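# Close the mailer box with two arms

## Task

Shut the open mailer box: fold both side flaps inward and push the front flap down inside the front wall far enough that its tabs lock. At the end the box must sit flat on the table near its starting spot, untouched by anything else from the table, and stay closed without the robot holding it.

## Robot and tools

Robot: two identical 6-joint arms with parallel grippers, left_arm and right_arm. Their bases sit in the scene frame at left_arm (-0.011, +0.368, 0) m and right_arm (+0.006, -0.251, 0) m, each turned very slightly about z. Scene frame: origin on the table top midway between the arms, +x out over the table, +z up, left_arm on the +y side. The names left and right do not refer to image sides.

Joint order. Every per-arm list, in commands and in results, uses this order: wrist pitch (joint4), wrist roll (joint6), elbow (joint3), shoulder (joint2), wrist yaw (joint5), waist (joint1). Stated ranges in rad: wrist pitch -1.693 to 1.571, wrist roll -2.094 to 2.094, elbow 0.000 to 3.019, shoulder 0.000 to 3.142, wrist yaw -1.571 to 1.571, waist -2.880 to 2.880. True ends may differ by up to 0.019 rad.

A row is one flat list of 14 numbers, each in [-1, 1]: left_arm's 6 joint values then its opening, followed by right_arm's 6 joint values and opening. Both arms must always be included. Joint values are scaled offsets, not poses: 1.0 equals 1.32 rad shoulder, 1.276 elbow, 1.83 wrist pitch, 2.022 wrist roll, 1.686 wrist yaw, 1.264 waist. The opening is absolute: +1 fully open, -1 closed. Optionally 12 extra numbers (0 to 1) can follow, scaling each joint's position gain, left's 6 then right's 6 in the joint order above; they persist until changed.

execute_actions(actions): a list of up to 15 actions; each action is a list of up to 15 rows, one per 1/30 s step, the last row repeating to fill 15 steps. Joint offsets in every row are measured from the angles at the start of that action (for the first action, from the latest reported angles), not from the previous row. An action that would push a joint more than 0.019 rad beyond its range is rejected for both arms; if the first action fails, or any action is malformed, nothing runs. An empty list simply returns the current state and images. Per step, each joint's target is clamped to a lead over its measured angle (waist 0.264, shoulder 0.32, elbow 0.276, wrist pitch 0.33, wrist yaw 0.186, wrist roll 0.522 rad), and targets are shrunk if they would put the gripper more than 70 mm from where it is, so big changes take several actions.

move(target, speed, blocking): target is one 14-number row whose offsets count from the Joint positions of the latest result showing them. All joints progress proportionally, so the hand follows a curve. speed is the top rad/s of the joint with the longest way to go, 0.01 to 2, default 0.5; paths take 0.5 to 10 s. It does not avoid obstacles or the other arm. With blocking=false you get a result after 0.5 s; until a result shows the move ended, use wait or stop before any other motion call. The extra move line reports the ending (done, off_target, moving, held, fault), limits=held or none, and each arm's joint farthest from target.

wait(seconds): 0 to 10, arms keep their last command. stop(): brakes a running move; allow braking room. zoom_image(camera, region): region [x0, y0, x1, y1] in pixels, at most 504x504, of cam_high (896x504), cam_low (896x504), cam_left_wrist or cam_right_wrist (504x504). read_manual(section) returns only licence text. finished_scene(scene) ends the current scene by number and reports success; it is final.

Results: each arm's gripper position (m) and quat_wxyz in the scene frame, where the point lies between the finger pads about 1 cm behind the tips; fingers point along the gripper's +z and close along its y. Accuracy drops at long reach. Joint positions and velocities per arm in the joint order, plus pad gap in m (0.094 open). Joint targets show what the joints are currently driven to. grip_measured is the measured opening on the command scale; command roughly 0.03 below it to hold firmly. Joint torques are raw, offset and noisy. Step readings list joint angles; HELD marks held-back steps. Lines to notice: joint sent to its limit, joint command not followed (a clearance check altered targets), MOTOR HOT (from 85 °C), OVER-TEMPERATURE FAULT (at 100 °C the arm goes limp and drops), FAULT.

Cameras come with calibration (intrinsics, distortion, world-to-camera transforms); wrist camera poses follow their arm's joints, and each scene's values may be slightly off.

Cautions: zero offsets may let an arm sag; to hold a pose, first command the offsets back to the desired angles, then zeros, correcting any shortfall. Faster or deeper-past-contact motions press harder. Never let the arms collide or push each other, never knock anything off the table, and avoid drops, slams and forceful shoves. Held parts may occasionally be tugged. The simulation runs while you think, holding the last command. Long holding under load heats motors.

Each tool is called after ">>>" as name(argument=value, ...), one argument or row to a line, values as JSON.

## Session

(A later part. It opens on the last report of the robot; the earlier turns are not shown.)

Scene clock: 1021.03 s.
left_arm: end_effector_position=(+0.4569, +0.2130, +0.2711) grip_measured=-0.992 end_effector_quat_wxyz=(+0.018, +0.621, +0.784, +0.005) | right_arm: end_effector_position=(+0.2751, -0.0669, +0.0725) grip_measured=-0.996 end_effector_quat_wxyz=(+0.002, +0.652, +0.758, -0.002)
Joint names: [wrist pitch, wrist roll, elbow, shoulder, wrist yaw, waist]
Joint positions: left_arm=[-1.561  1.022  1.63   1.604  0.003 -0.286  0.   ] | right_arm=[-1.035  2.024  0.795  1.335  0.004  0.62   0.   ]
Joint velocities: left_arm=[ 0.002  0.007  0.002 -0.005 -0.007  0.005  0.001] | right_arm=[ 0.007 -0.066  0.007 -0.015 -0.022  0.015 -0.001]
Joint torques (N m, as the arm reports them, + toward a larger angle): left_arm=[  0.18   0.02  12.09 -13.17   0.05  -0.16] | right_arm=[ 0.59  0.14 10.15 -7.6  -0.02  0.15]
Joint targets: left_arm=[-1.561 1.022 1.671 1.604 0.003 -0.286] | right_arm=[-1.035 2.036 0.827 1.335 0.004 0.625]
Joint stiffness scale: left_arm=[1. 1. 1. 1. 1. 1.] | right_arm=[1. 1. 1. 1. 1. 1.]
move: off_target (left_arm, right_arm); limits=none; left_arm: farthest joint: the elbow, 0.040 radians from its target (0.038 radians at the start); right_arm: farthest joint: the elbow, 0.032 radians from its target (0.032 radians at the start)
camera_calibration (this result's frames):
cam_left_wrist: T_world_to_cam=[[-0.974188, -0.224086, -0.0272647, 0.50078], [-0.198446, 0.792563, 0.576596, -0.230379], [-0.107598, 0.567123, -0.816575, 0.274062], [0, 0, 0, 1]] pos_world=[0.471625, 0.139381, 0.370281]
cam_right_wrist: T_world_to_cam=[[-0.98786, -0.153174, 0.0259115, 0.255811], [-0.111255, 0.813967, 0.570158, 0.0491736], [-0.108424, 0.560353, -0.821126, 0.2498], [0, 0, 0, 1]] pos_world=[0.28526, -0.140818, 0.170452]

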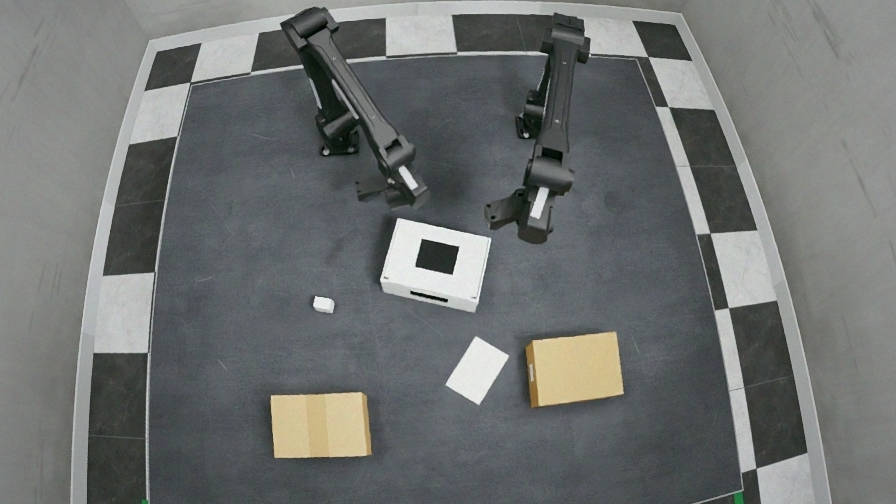

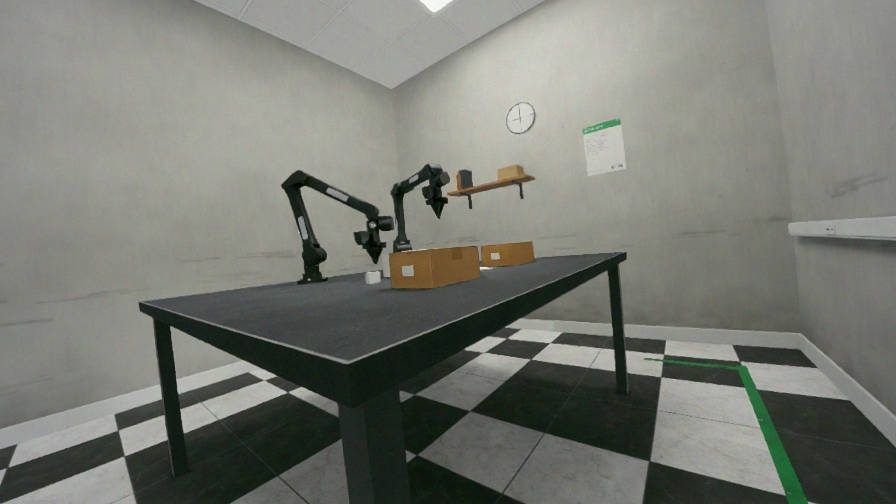

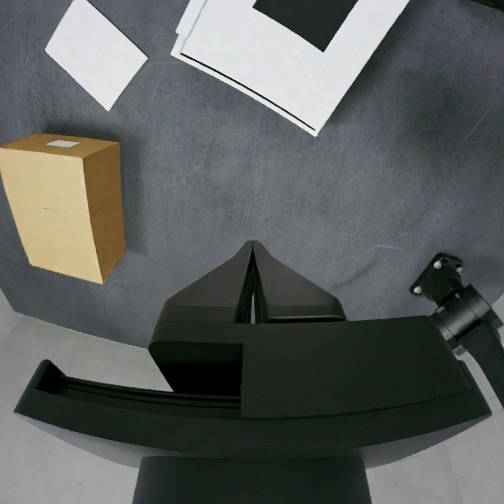

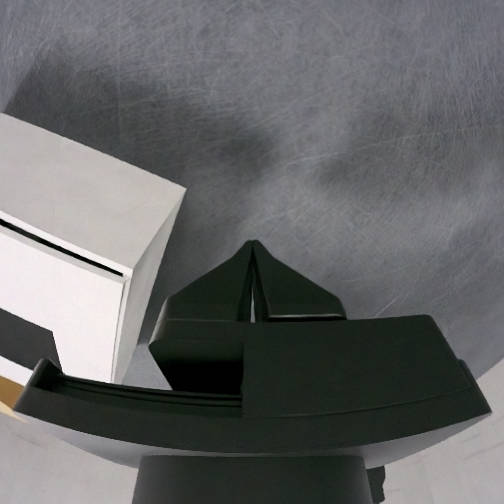

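>>> move(
  target=[0,0,0.03,0,0,0,-1,0,0,0.185,0.155,0,-0.1,-1],
  speed=0.1,
)

Scene clock: 1036.10 s.
left_arm: end_effector_position=(+0.4562, +0.2133, +0.2699) grip_measured=-0.992 end_effector_quat_wxyz=(+0.016, +0.621, +0.784, +0.004) | right_arm: end_effector_position=(+0.3582, -0.0638, +0.0678) grip_measured=-0.996 end_effector_quat_wxyz=(+0.001, +0.693, +0.721, -0.005)
Joint names: [wrist pitch, wrist roll, elbow, shoulder, wrist yaw, waist]
Joint positions: left_arm=[-1.561  1.022  1.627  1.604  0.003 -0.286  0.   ] | right_arm=[-1.035  2.025  0.985  1.53   0.004  0.508  0.   ]
Joint velocities: left_arm=[-0.007 -0.037 -0.007 -0.005 -0.007  0.005 -0.001] | right_arm=[ 0.002 -0.007 -0.007 -0.005 -0.022  0.005  0.001]
Joint torques (N m, as the arm reports them, + toward a larger angle): left_arm=[  0.17   0.02  12.16 -13.13   0.04  -0.06] | right_arm=[ 0.39 -0.02 11.13 -9.31  0.05 -1.47]
Joint targets: left_arm=[-1.561 1.022 1.668 1.604 0.003 -0.286] | right_arm=[-1.035 2.025 1.031 1.539 0.004 0.494]
Joint stiffness scale: left_arm=[1. 1. 1. 1. 1. 1.] | right_arm=[1. 1. 1. 1. 1. 1.]
move: off_target (left_arm, right_arm); limits=none; left_arm: farthest joint: the elbow, 0.041 radians from its target (0.038 radians at the start); right_arm: farthest joint: the elbow, 0.046 radians from its target (0.236 radians at the start)
camera_calibration (this result's frames):
cam_left_wrist: T_world_to_cam=[[-0.974263, -0.224062, -0.0246542, 0.499455], [-0.196772, 0.792013, 0.577924, -0.231011], [-0.109964, 0.567902, -0.815718, 0.27357], [0, 0, 0, 1]] pos_world=[0.471227, 0.139512, 0.368977]
cam_right_wrist: T_world_to_cam=[[-0.998695, -0.0408176, 0.03071, 0.349173], [-0.0161558, 0.822758, 0.568163, 0.0251426], [-0.0484579, 0.566925, -0.822343, 0.232198], [0, 0, 0, 1]] pos_world=[0.360376, -0.138073, 0.165938]

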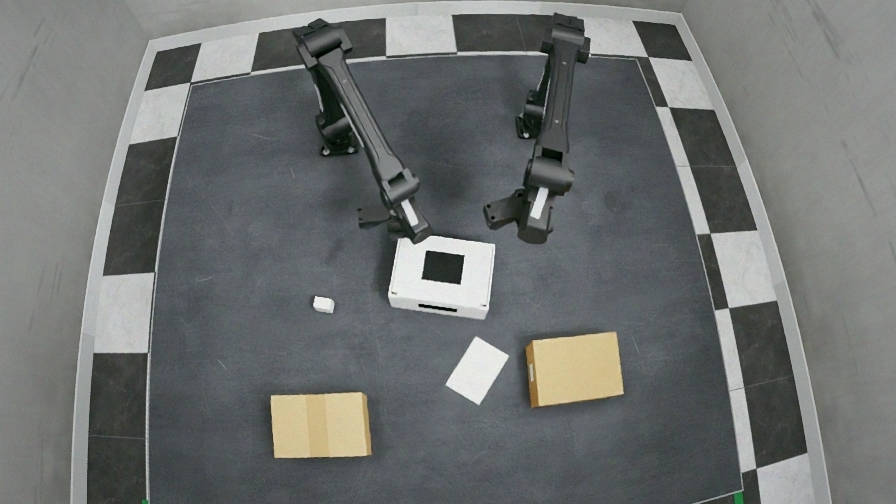

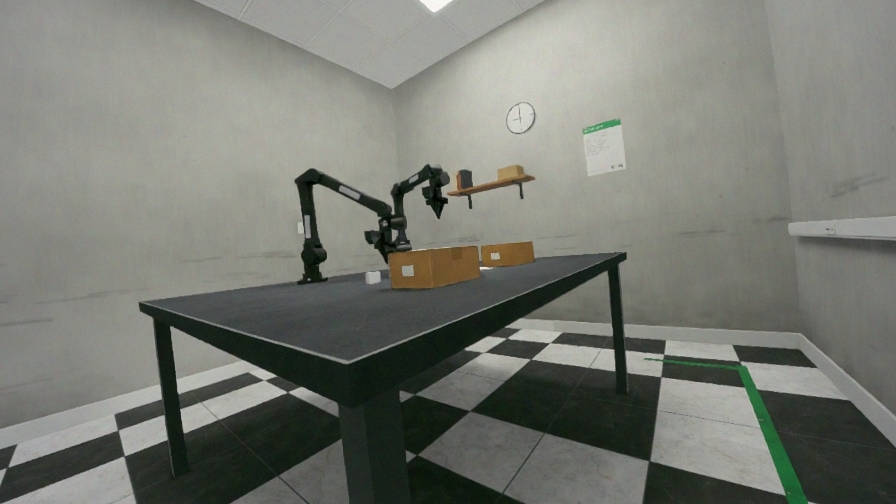

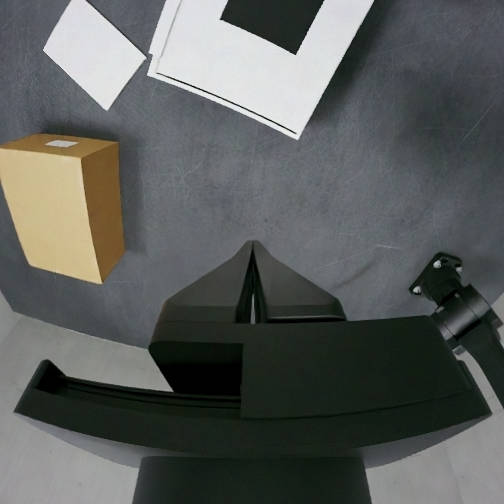

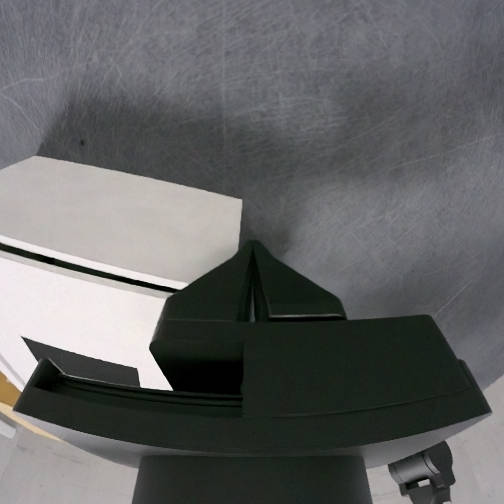

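>>> move(
  target=[-0.03,0,0.6,0.5,0,-0.062,-1,0,0,0.03,0,0,0,-1],
  speed=0.6,
)

>>> move(
  target=[0.1,0,-0.17,0.02,0,0,-1,0,0,0.03,0,0,0,-1],
  speed=0.3,
)

Scene clock: 1049.17 s.
left_arm: end_effector_position=(+0.6415, +0.0961, +0.1680) grip_measured=-0.992 end_effector_quat_wxyz=(+0.024, +0.650, +0.760, +0.006) | right_arm: end_effector_position=(+0.3576, -0.0641, +0.0673) grip_measured=-0.996 end_effector_quat_wxyz=(+0.000, +0.693, +0.721, -0.006)
Joint names: [wrist pitch, wrist roll, elbow, shoulder, wrist yaw, waist]
Joint positions: left_arm=[-1.608  1.022  2.344  2.257  0.003 -0.361  0.   ] | right_arm=[-1.035  2.025  0.984  1.53   0.004  0.508  0.   ]
Joint velocities: left_arm=[-0.002  0.022 -0.002  0.005 -0.037 -0.015  0.   ] | right_arm=[ 0.007  0.007 -0.007  0.015  0.022  0.005 -0.001]
Joint torques (N m, as the arm reports them, + toward a larger angle): left_arm=[ -0.16   0.02  12.69 -20.91   0.04  -0.28] | right_arm=[  0.72   0.    10.75 -10.54  -0.02  -0.14]
Joint targets: left_arm=[-1.615 1.022 2.392 2.264 0.003 -0.364] | right_arm=[-1.035 2.025 1.024 1.530 0.004 0.508]
Joint stiffness scale: left_arm=[1. 1. 1. 1. 1. 1.] | right_arm=[1. 1. 1. 1. 1. 1.]
move: off_target (left_arm, right_arm); limits=none; left_arm: farthest joint: the elbow, 0.049 radians from its target (0.766 radians at the start); right_arm: farthest joint: the elbow, 0.039 radians from its target (0.038 radians at the start)
camera_calibration (this result's frames):
cam_left_wrist: T_world_to_cam=[[-0.987927, -0.150098, -0.0383563, 0.655238], [-0.144946, 0.808131, 0.57089, -0.0764599], [-0.0546926, 0.569557, -0.82013, 0.242445], [0, 0, 0, 1]] pos_world=[0.649504, 0.0220531, 0.267619]
cam_right_wrist: T_world_to_cam=[[-0.998652, -0.0407949, 0.032082, 0.348473], [-0.0153923, 0.823168, 0.56759, 0.0254693], [-0.0495637, 0.566331, -0.822686, 0.232325], [0, 0, 0, 1]] pos_world=[0.359911, -0.138322, 0.165494]

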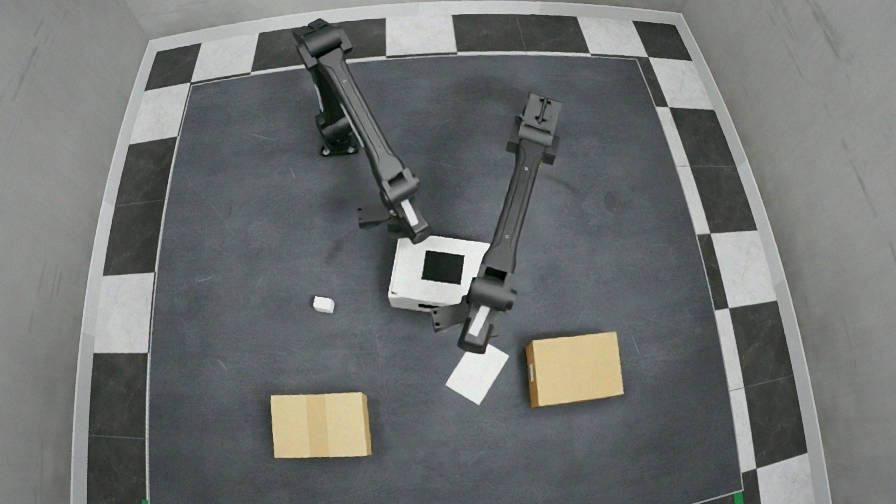

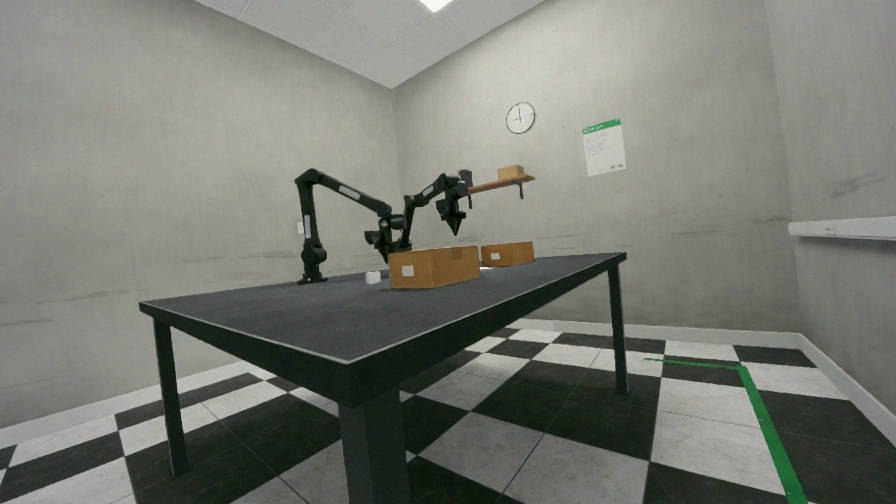

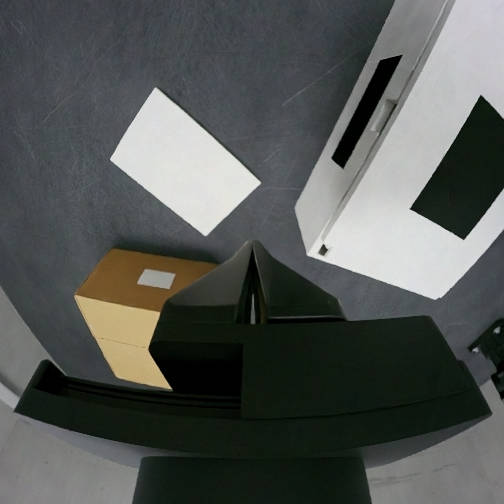

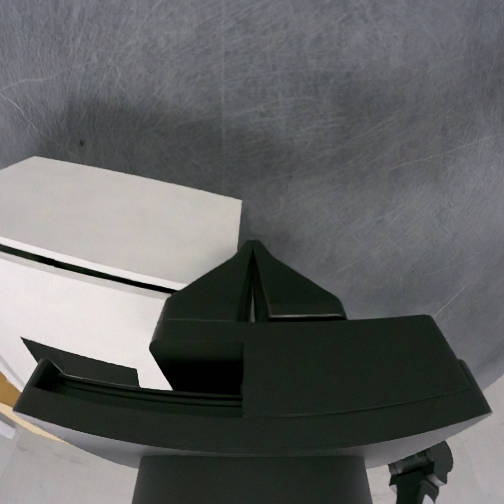

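Scene clock: 1050.33 s.
left_arm: end_effector_position=(+0.6275, +0.1019, +0.0765) grip_measured=-0.992 end_effector_quat_wxyz=(-0.004, +0.650, +0.760, -0.003) | right_arm: end_effector_position=(+0.3576, -0.0641, +0.0673) grip_measured=-0.996 end_effector_quat_wxyz=(+0.000, +0.693, +0.721, -0.006)
Joint names: [wrist pitch, wrist roll, elbow, shoulder, wrist yaw, waist]
Joint positions: left_arm=[-1.435  1.022  2.119  2.266  0.003 -0.361  0.   ] | right_arm=[-1.035  2.025  0.984  1.53   0.004  0.508  0.   ]
Joint velocities: left_arm=[ 0.002 -0.081 -0.002 -0.005 -0.007 -0.015  0.001] | right_arm=[-0.007 -0.037  0.002 -0.005 -0.007 -0.005  0.   ]
Joint torques (N m, as the arm reports them, + toward a larger angle): left_arm=[  0.51   0.02   9.25 -19.7    0.04  -0.07] | right_arm=[  0.62   0.02  10.83 -10.     0.04  -0.49]
Joint targets: left_arm=[-1.425 1.022 2.127 2.284 0.003 -0.361] | right_arm=[-1.035 2.025 1.022 1.530 0.004 0.508]
Joint stiffness scale: left_arm=[1. 1. 1. 1. 1. 1.] | right_arm=[1. 1. 1. 1. 1. 1.]
move: off_target (right_arm); limits=none; left_arm: farthest joint: the shoulder, 0.018 radians from its target (0.026 radians at the start); right_arm: farthest joint: the elbow, 0.038 radians from its target (0.038 radians at the start)
camera_calibration (this result's frames):
cam_left_wrist: T_world_to_cam=[[-0.988636, -0.149804, 0.0125587, 0.635282], [-0.11286, 0.794815, 0.596265, -0.0516507], [-0.0993046, 0.588072, -0.802689, 0.188073], [0, 0, 0, 1]] pos_world=[0.64091, 0.02562, 0.173783]
cam_right_wrist: T_world_to_cam=[[-0.998652, -0.0407949, 0.032082, 0.348473], [-0.0153923, 0.823168, 0.56759, 0.0254693], [-0.0495637, 0.566331, -0.822686, 0.232325], [0, 0, 0, 1]] pos_world=[0.359911, -0.138322, 0.165494]

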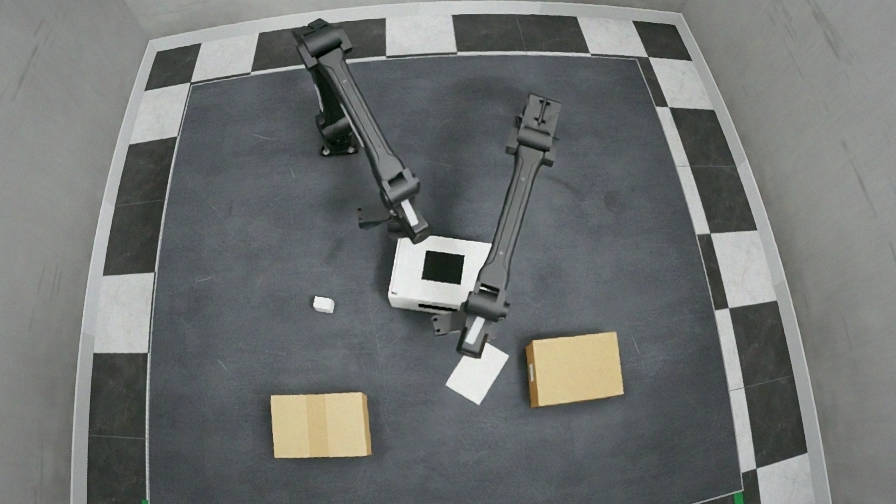

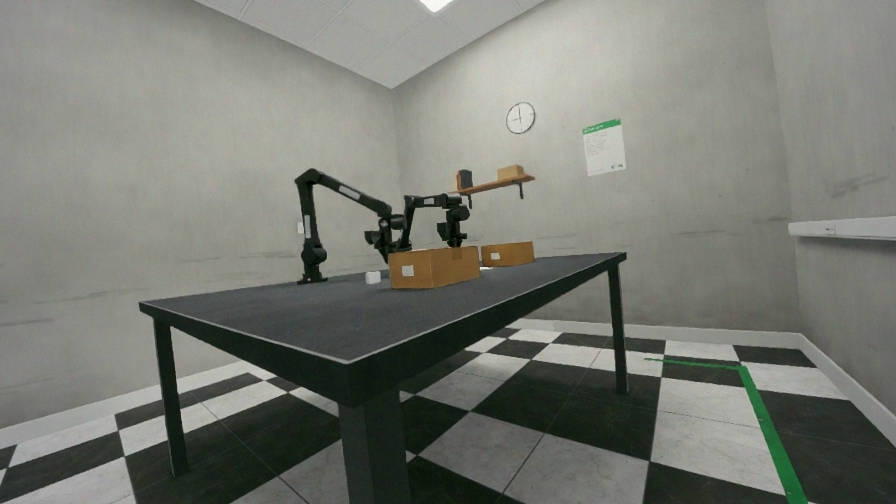

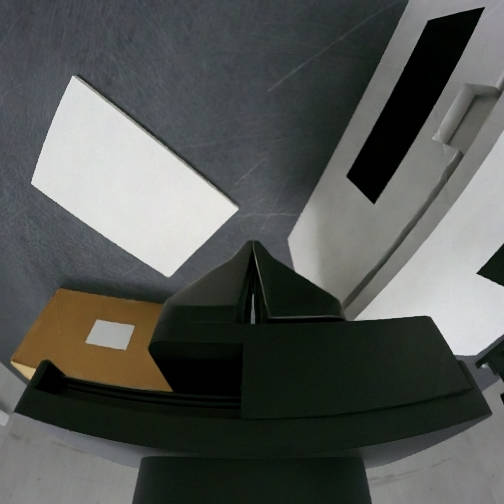

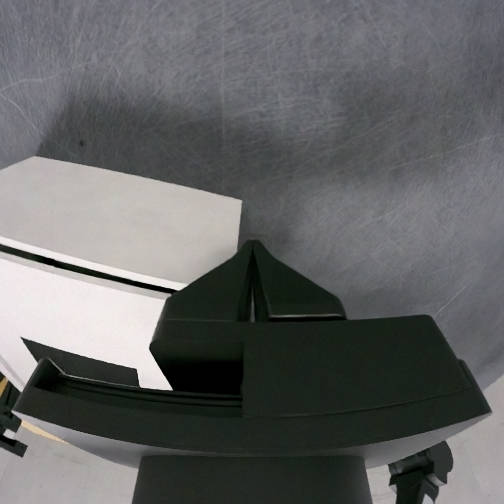

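>>> move(
  target=[0.086,0,-0.27,-0.18,0,-0.06,-1,0,0,0.03,0,0,0,-1],
  speed=0.13,
)

Scene clock: 1061.23 s.
left_arm: end_effector_position=(+0.5675, +0.1204, +0.0675) grip_measured=-0.992 end_effector_quat_wxyz=(-0.004, +0.659, +0.752, +0.009) | right_arm: end_effector_position=(+0.3514, -0.0682, +0.0675) grip_measured=-0.997 end_effector_quat_wxyz=(-0.002, +0.693, +0.720, -0.021)
Joint names: [wrist pitch, wrist roll, elbow, shoulder, wrist yaw, waist]
Joint positions: left_arm=[-1.269  1.03   1.775  2.08  -0.019 -0.377  0.   ] | right_arm=[-1.065  2.025  0.984  1.53   0.008  0.508  0.   ]
Joint velocities: left_arm=[-0.007  0.007  0.002 -0.005  0.022 -0.005  0.   ] | right_arm=[ 0.007 -0.037  0.017 -0.015 -0.022  0.005  0.   ]
Joint torques (N m, as the arm reports them, + toward a larger angle): left_arm=[ -0.3   -0.05   8.12 -22.86   0.99  -4.84] | right_arm=[  1.92   0.04  10.55 -10.42  -0.15  -0.31]
Joint targets: left_arm=[-1.277 1.022 1.775 2.028 0.003 -0.437] | right_arm=[-1.036 2.025 1.022 1.530 0.004 0.508]
Joint stiffness scale: left_arm=[1. 1. 1. 1. 1. 1.] | right_arm=[1. 1. 1. 1. 1. 1.]
move: off_target (left_arm, right_arm); limits=none; left_arm: farthest joint: the waist, 0.060 radians from its target (0.076 radians at the start); right_arm: farthest joint: the elbow, 0.038 radians from its target (0.038 radians at the start)
camera_calibration (this result's frames):
cam_left_wrist: T_world_to_cam=[[-0.991932, -0.126682, -0.00482309, 0.579053], [-0.103405, 0.786491, 0.608884, -0.0729883], [-0.0733412, 0.60447, -0.793244, 0.146748], [0, 0, 0, 1]] pos_world=[0.577596, 0.0420552, 0.163641]
cam_right_wrist: T_world_to_cam=[[-0.99755, -0.0401007, 0.0573307, 0.340076], [-0.00171715, 0.833225, 0.552932, 0.0255378], [-0.0699424, 0.551478, -0.831252, 0.241254], [0, 0, 0, 1]] pos_world=[0.35616, -0.140688, 0.166926]

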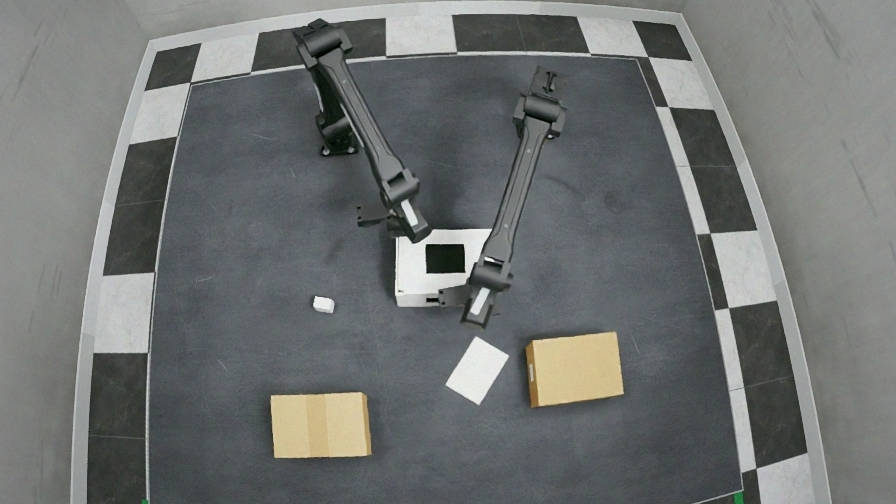

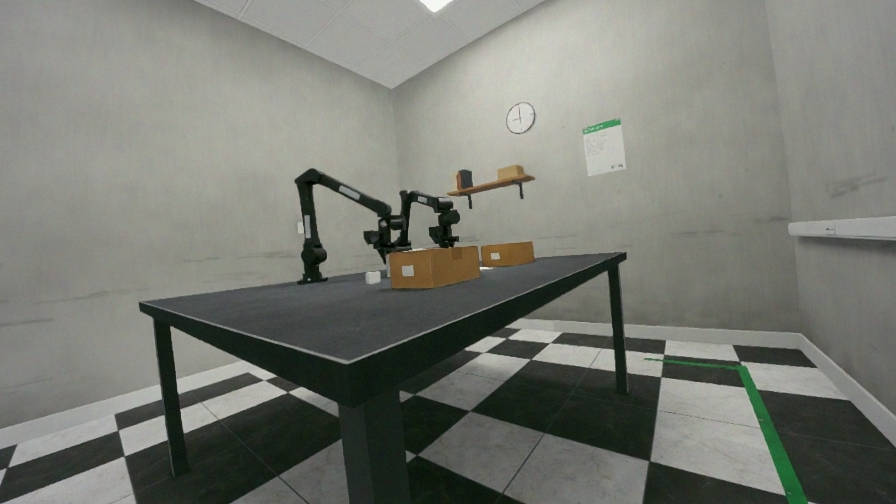

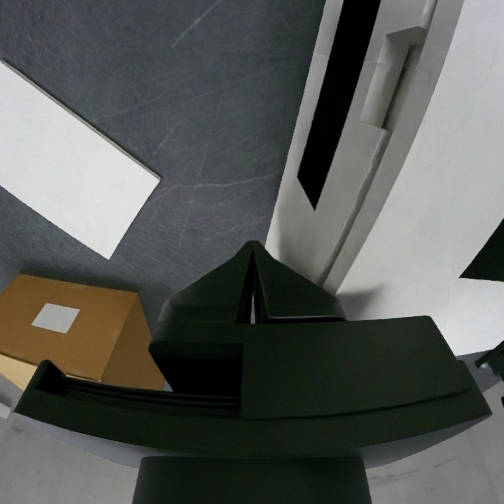

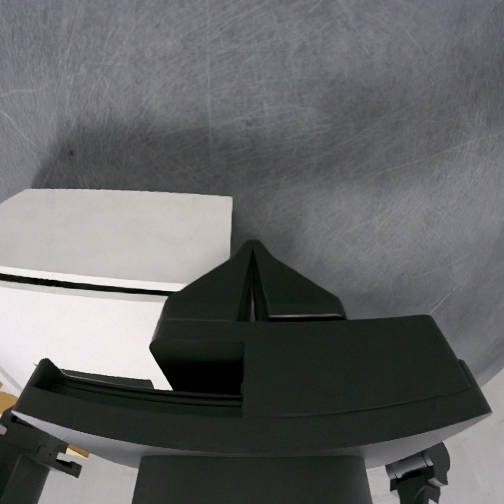

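>>> move(
  target=[-0.01,0,0.075,0.03,0.01,0.01,-1,0.015,0,0.03,0,0,0,-1],
  speed=0.1,
)

>>> move(
  target=[0,0,0.035,0,0,0,-1,0,0,0.075,0.045,0,-0.035,-1],
  speed=0.06,
)

Scene clock: 1069.93 s.
left_arm: end_effector_position=(+0.5809, +0.1162, +0.0768) grip_measured=-0.992 end_effector_quat_wxyz=(+0.009, +0.657, +0.754, +0.006) | right_arm: end_effector_position=(+0.3508, -0.0686, +0.0666) grip_measured=-0.997 end_effector_quat_wxyz=(-0.002, +0.693, +0.720, -0.021)
Joint names: [wrist pitch, wrist roll, elbow, shoulder, wrist yaw, waist]
Joint positions: left_arm=[-1.279  1.03   1.824  2.094 -0.007 -0.371  0.   ] | right_arm=[-1.063  2.025  0.981  1.53   0.009  0.508  0.   ]
Joint velocities: left_arm=[-0.002 -0.051  0.007 -0.005 -0.022 -0.005 -0.001] | right_arm=[ 0.012 -0.051  0.007 -0.005 -0.022 -0.005 -0.001]
Joint torques (N m, as the arm reports them, + toward a larger angle): left_arm=[ -0.25   0.02  12.31 -16.98   0.23   0.49] | right_arm=[  1.65   0.04  10.78 -10.18  -0.02  -0.36]
Joint targets: left_arm=[-1.288 1.030 1.871 2.120 -0.002 -0.364] | right_arm=[-1.038 2.025 1.022 1.530 0.008 0.508]
Joint stiffness scale: left_arm=[1. 1. 1. 1. 1. 1.] | right_arm=[1. 1. 1. 1. 1. 1.]
move: off_target (left_arm, right_arm); limits=none; left_arm: farthest joint: the elbow, 0.047 radians from its target (0.095 radians at the start); right_arm: farthest joint: the elbow, 0.041 radians from its target (0.038 radians at the start)
camera_calibration (this result's frames):
cam_left_wrist: T_world_to_cam=[[-0.991037, -0.132123, -0.0197107, 0.593178], [-0.118217, 0.798714, 0.589984, -0.0653126], [-0.0622075, 0.587026, -0.807174, 0.154242], [0, 0, 0, 1]] pos_world=[0.589736, 0.0399947, 0.174725]
cam_right_wrist: T_world_to_cam=[[-0.99754, -0.0400867, 0.0575069, 0.339518], [-0.00164411, 0.83351, 0.552502, 0.0264315], [-0.0700805, 0.551048, -0.831526, 0.240642], [0, 0, 0, 1]] pos_world=[0.35559, -0.141026, 0.165972]

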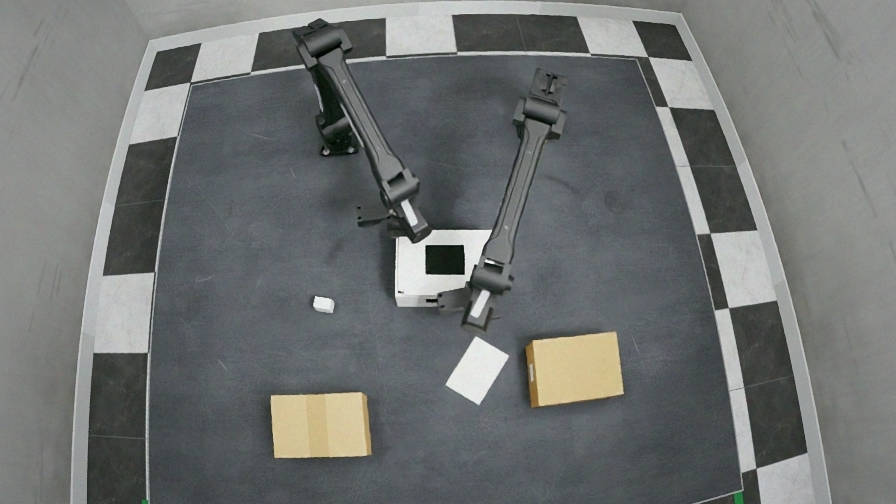

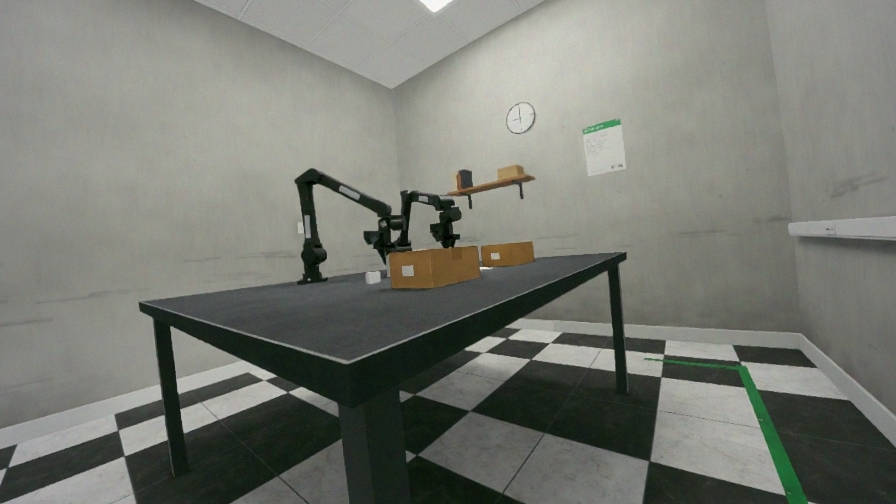

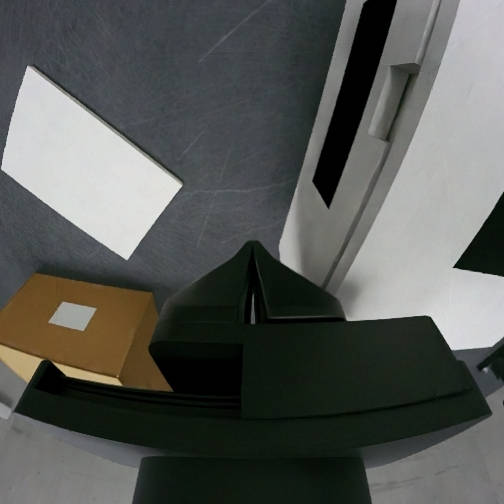

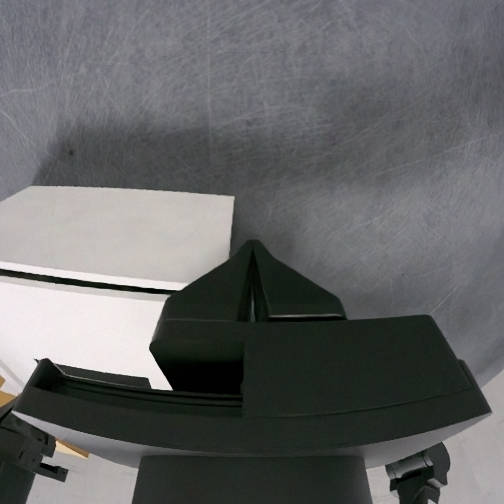

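Scene clock: 1071.83 s.
left_arm: end_effector_position=(+0.5803, +0.1165, +0.0761) grip_measured=-0.992 end_effector_quat_wxyz=(+0.008, +0.657, +0.754, +0.006) | right_arm: end_effector_position=(+0.3738, -0.0689, +0.0656) grip_measured=-0.997 end_effector_quat_wxyz=(-0.001, +0.703, +0.711, -0.018)
Joint names: [wrist pitch, wrist roll, elbow, shoulder, wrist yaw, waist]
Joint positions: left_arm=[-1.279  1.03   1.822  2.094 -0.007 -0.371  0.   ] | right_arm=[-1.063  2.025  1.034  1.577  0.009  0.481  0.   ]
Joint velocities: left_arm=[ 0.007  0.022  0.007 -0.005 -0.022 -0.005  0.001] | right_arm=[-0.022  0.007  0.002 -0.015 -0.066 -0.005  0.   ]
Joint torques (N m, as the arm reports them, + toward a larger angle): left_arm=[  0.12   0.02  12.26 -19.15   0.04  -0.12] | right_arm=[ 0.5   0.06 11.05 -9.42 -0.06 -1.39]
Joint targets: left_arm=[-1.279 1.030 1.869 2.094 -0.007 -0.371] | right_arm=[-1.063 2.025 1.077 1.590 0.009 0.464]
Joint stiffness scale: left_arm=[1. 1. 1. 1. 1. 1.] | right_arm=[1. 1. 1. 1. 1. 1.]
move: off_target (left_arm, right_arm); limits=none; left_arm: farthest joint: the elbow, 0.046 radians from its target (0.045 radians at the start); right_arm: farthest joint: the elbow, 0.043 radians from its target (0.096 radians at the start)
camera_calibration (this result's frames):
cam_left_wrist: T_world_to_cam=[[-0.99107, -0.132109, -0.0180709, 0.592486], [-0.117182, 0.798272, 0.590788, -0.065784], [-0.0636231, 0.58763, -0.806624, 0.154186], [0, 0, 0, 1]] pos_world=[0.589297, 0.040182, 0.173941]
cam_right_wrist: T_world_to_cam=[[-0.998558, -0.0132073, 0.0520258, 0.365133], [0.0179094, 0.831732, 0.554889, 0.0195951], [-0.0506, 0.555021, -0.830296, 0.23453], [0, 0, 0, 1]] pos_world=[0.376123, -0.141644, 0.16486]

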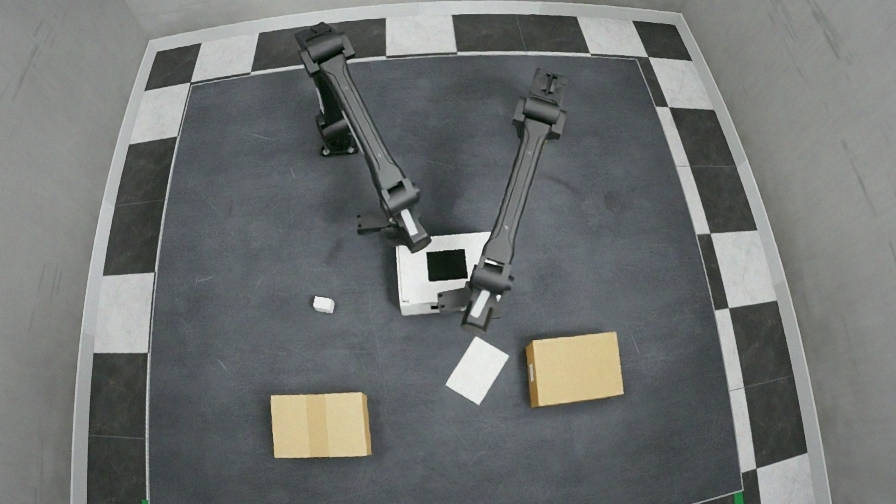

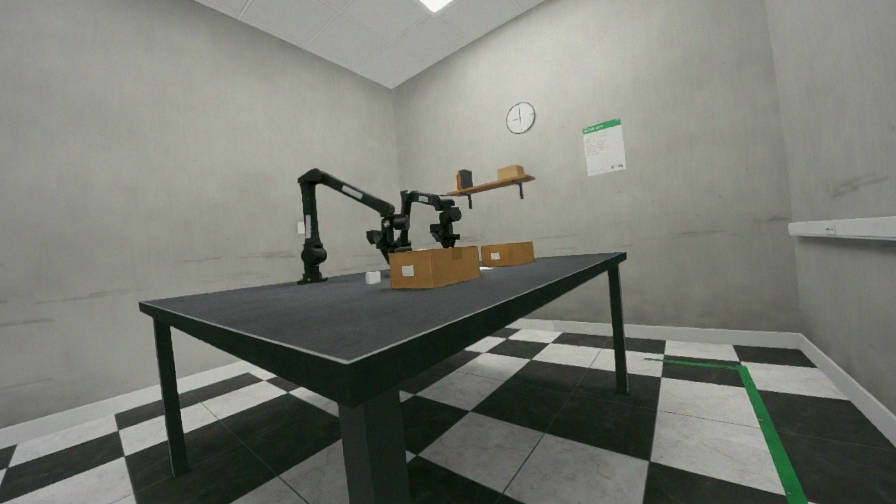

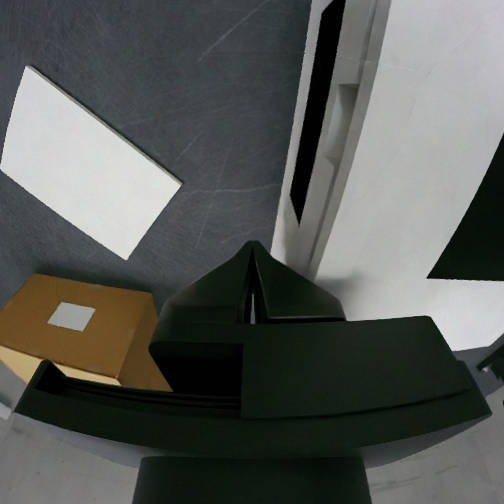

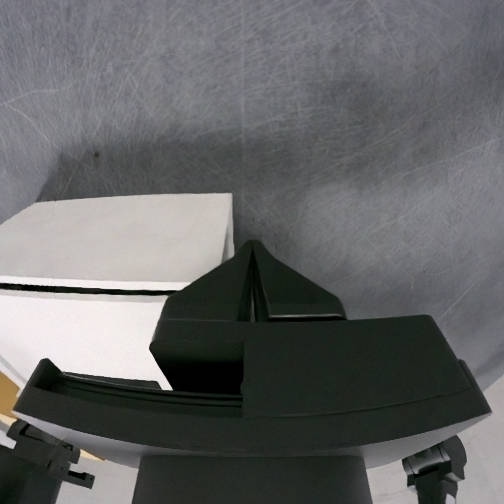

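Good. Retract: left up via elbow, right back/up via shoulder.

>>> move(
  target=[-0.1,0,0.28,0,0,0.03,-1,0,0,0,-0.2,0,0,-1],
  speed=0.3,
)

>>> move(
  target=[0,0,-0.3,-0.4,0,0.25,-1,0,0,0.03,-0.05,0,-0.3,-1],
)

Scene clock: 1087.47 s.
left_arm: end_effector_position=(+0.6324, +0.1183, +0.1979) grip_measured=-0.992 end_effector_quat_wxyz=(+0.074, +0.643, +0.762, +0.029) | right_arm: end_effector_position=(+0.3758, -0.0679, +0.1670) grip_measured=-0.997 end_effector_quat_wxyz=(+0.040, +0.699, +0.706, +0.104)
Joint names: [wrist pitch, wrist roll, elbow, shoulder, wrist yaw, waist]
Joint positions: left_arm=[-1.455  1.03   2.137  2.094 -0.007 -0.339  0.   ] | right_arm=[-1.063  2.025  1.03   1.314  0.009  0.481  0.   ]
Joint velocities: left_arm=[ 0.007  0.007 -0.012 -0.024 -0.022 -0.005  0.   ] | right_arm=[-0.012 -0.022 -0.012 -0.024 -0.037 -0.005 -0.001]
Joint torques (N m, as the arm reports them, + toward a larger angle): left_arm=[  0.09   0.01  12.5  -19.79   0.03   0.47] | right_arm=[ 1.21 -0.02  8.9  -8.82  0.   -0.25]
Joint targets: left_arm=[-1.462 1.030 2.180 2.094 -0.007 -0.333] | right_arm=[-1.063 2.025 1.033 1.313 0.009 0.481]
Joint stiffness scale: left_arm=[1. 1. 1. 1. 1. 1.] | right_arm=[1. 1. 1. 1. 1. 1.]
move: off_target (left_arm); limits=none; left_arm: farthest joint: the elbow, 0.043 radians from its target (0.357 radians at the start); right_arm: farthest joint: the elbow, 0.004 radians from its target (0.000 radians at the start)
camera_calibration (this result's frames):
cam_left_wrist: T_world_to_cam=[[-0.976336, -0.167684, -0.136567, 0.664903], [-0.214933, 0.82223, 0.527011, -0.0614648], [0.0239177, 0.543893, -0.838814, 0.21085], [0, 0, 0, 1]] pos_world=[0.630915, 0.0473522, 0.30006]
cam_right_wrist: T_world_to_cam=[[-0.983754, -0.00576824, -0.179428, 0.395452], [-0.120477, 0.762193, 0.63604, -0.00379417], [0.13309, 0.647324, -0.750505, 0.242162], [0, 0, 0, 1]] pos_world=[0.356342, -0.151584, 0.255112]

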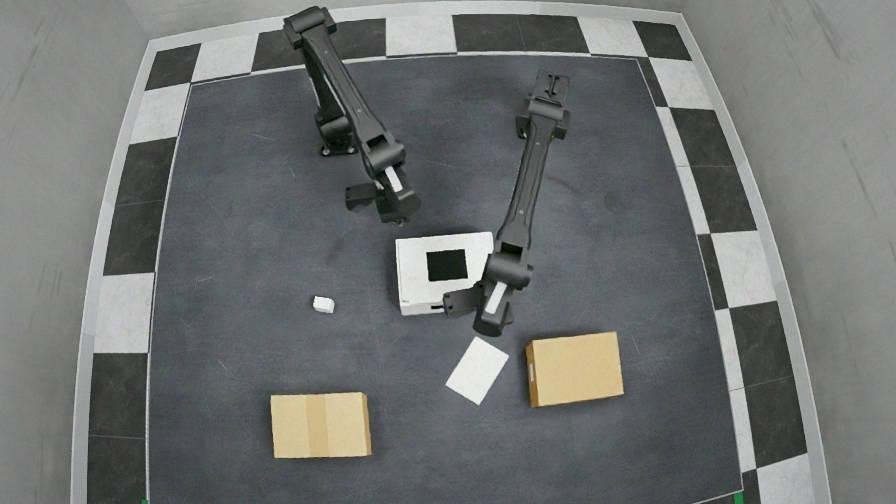

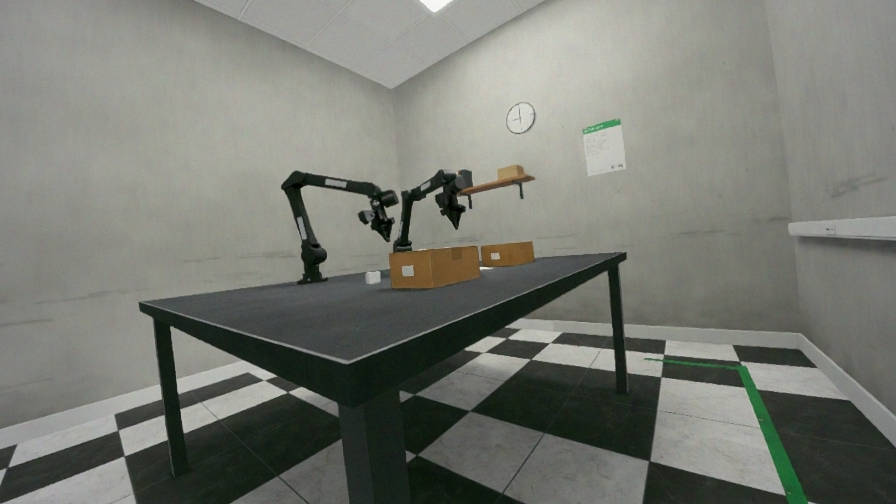

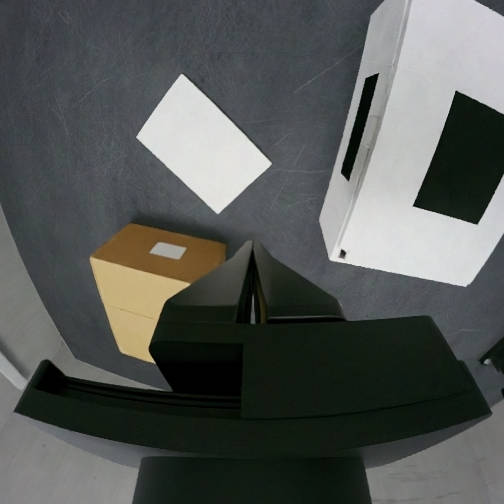

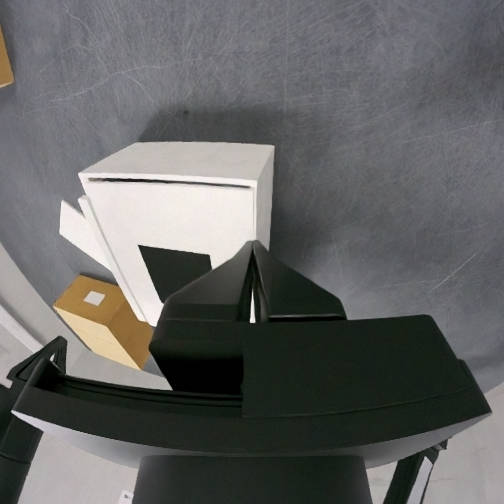

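Scene clock: 1089.10 s.
left_arm: end_effector_position=(+0.5277, +0.3422, +0.3347) grip_measured=-0.992 end_effector_quat_wxyz=(+0.122, +0.508, +0.850, +0.069) | right_arm: end_effector_position=(+0.4144, -0.2153, +0.1894) grip_measured=-0.997 end_effector_quat_wxyz=(+0.072, +0.815, +0.562, +0.120)
Joint names: [wrist pitch, wrist roll, elbow, shoulder, wrist yaw, waist]
Joint positions: left_arm=[-1.455  1.03   1.748  1.583 -0.007 -0.017  0.   ] | right_arm=[-1.063  2.025  1.029  1.256  0.009  0.108  0.   ]
Joint velocities: left_arm=[ 0.002 -0.022 -0.002 -0.015 -0.037 -0.015  0.   ] | right_arm=[ 0.002 -0.007  0.002 -0.015 -0.051 -0.015  0.   ]
Joint torques (N m, as the arm reports them, + toward a larger angle): left_arm=[  0.66   0.     9.38 -14.48   0.04  -0.67] | right_arm=[ 1.27 -0.01 12.16 -8.76  0.02 -1.26]
Joint targets: left_arm=[-1.455 1.030 1.754 1.566 -0.007 -0.023] | right_arm=[-1.063 2.025 1.068 1.248 0.009 0.102]
Joint stiffness scale: left_arm=[1. 1. 1. 1. 1. 1.] | right_arm=[1. 1. 1. 1. 1. 1.]
move: off_target (right_arm); limits=none; left_arm: farthest joint: the shoulder, 0.017 radians from its target (0.528 radians at the start); right_arm: farthest joint: the elbow, 0.039 radians from its target (0.039 radians at the start)
camera_calibration (this result's frames):
cam_left_wrist: T_world_to_cam=[[-0.850096, -0.469147, -0.239246, 0.689804], [-0.524635, 0.714957, 0.462164, -0.118318], [-0.0457722, 0.5184, -0.853912, 0.256907], [0, 0, 0, 1]] pos_world=[0.536085, 0.27503, 0.439091]
cam_right_wrist: T_world_to_cam=[[-0.906576, 0.353939, -0.229885, 0.491565], [0.128487, 0.750301, 0.64849, -0.00912628], [0.402009, 0.558368, -0.725682, 0.213988], [0, 0, 0, 1]] pos_world=[0.360788, -0.286621, 0.274209]

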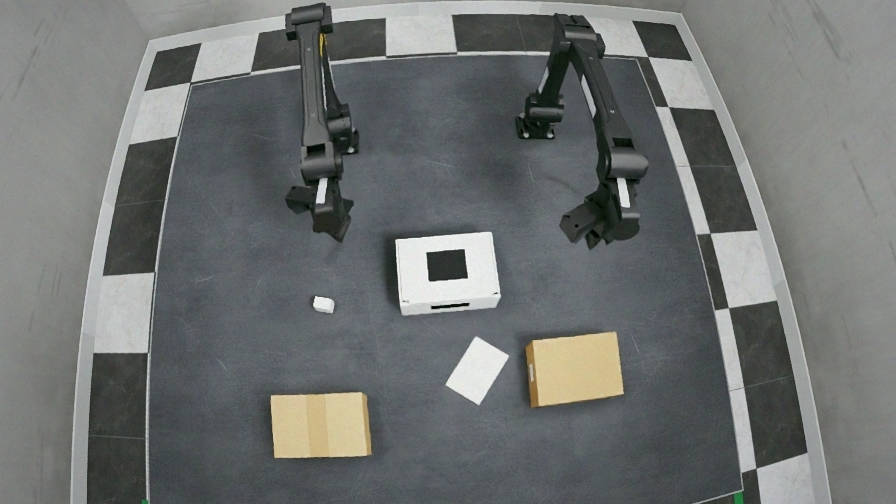

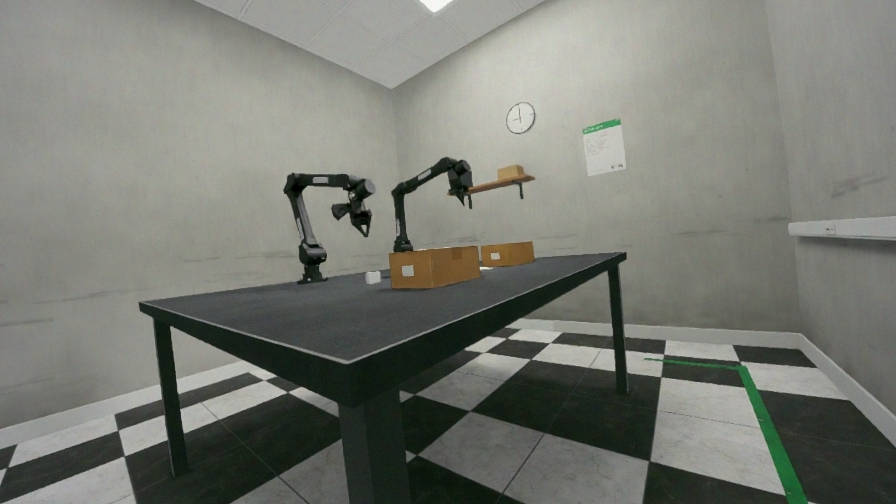

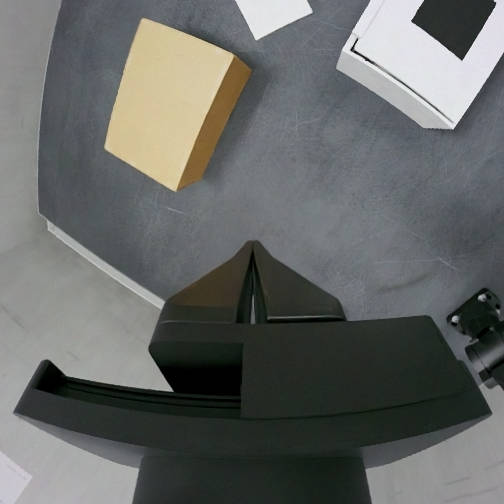

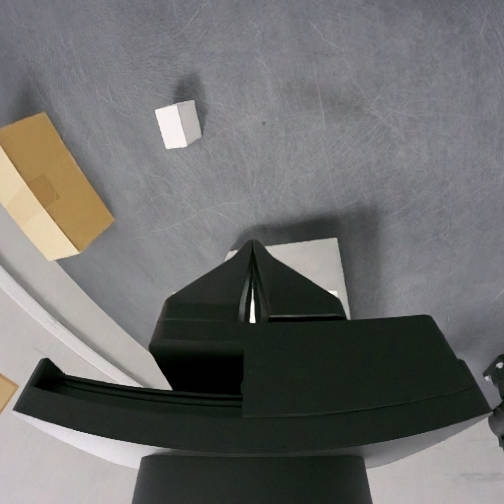

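>>> finished_scene(
  scene=1,
)

The scene is finished: the task was done.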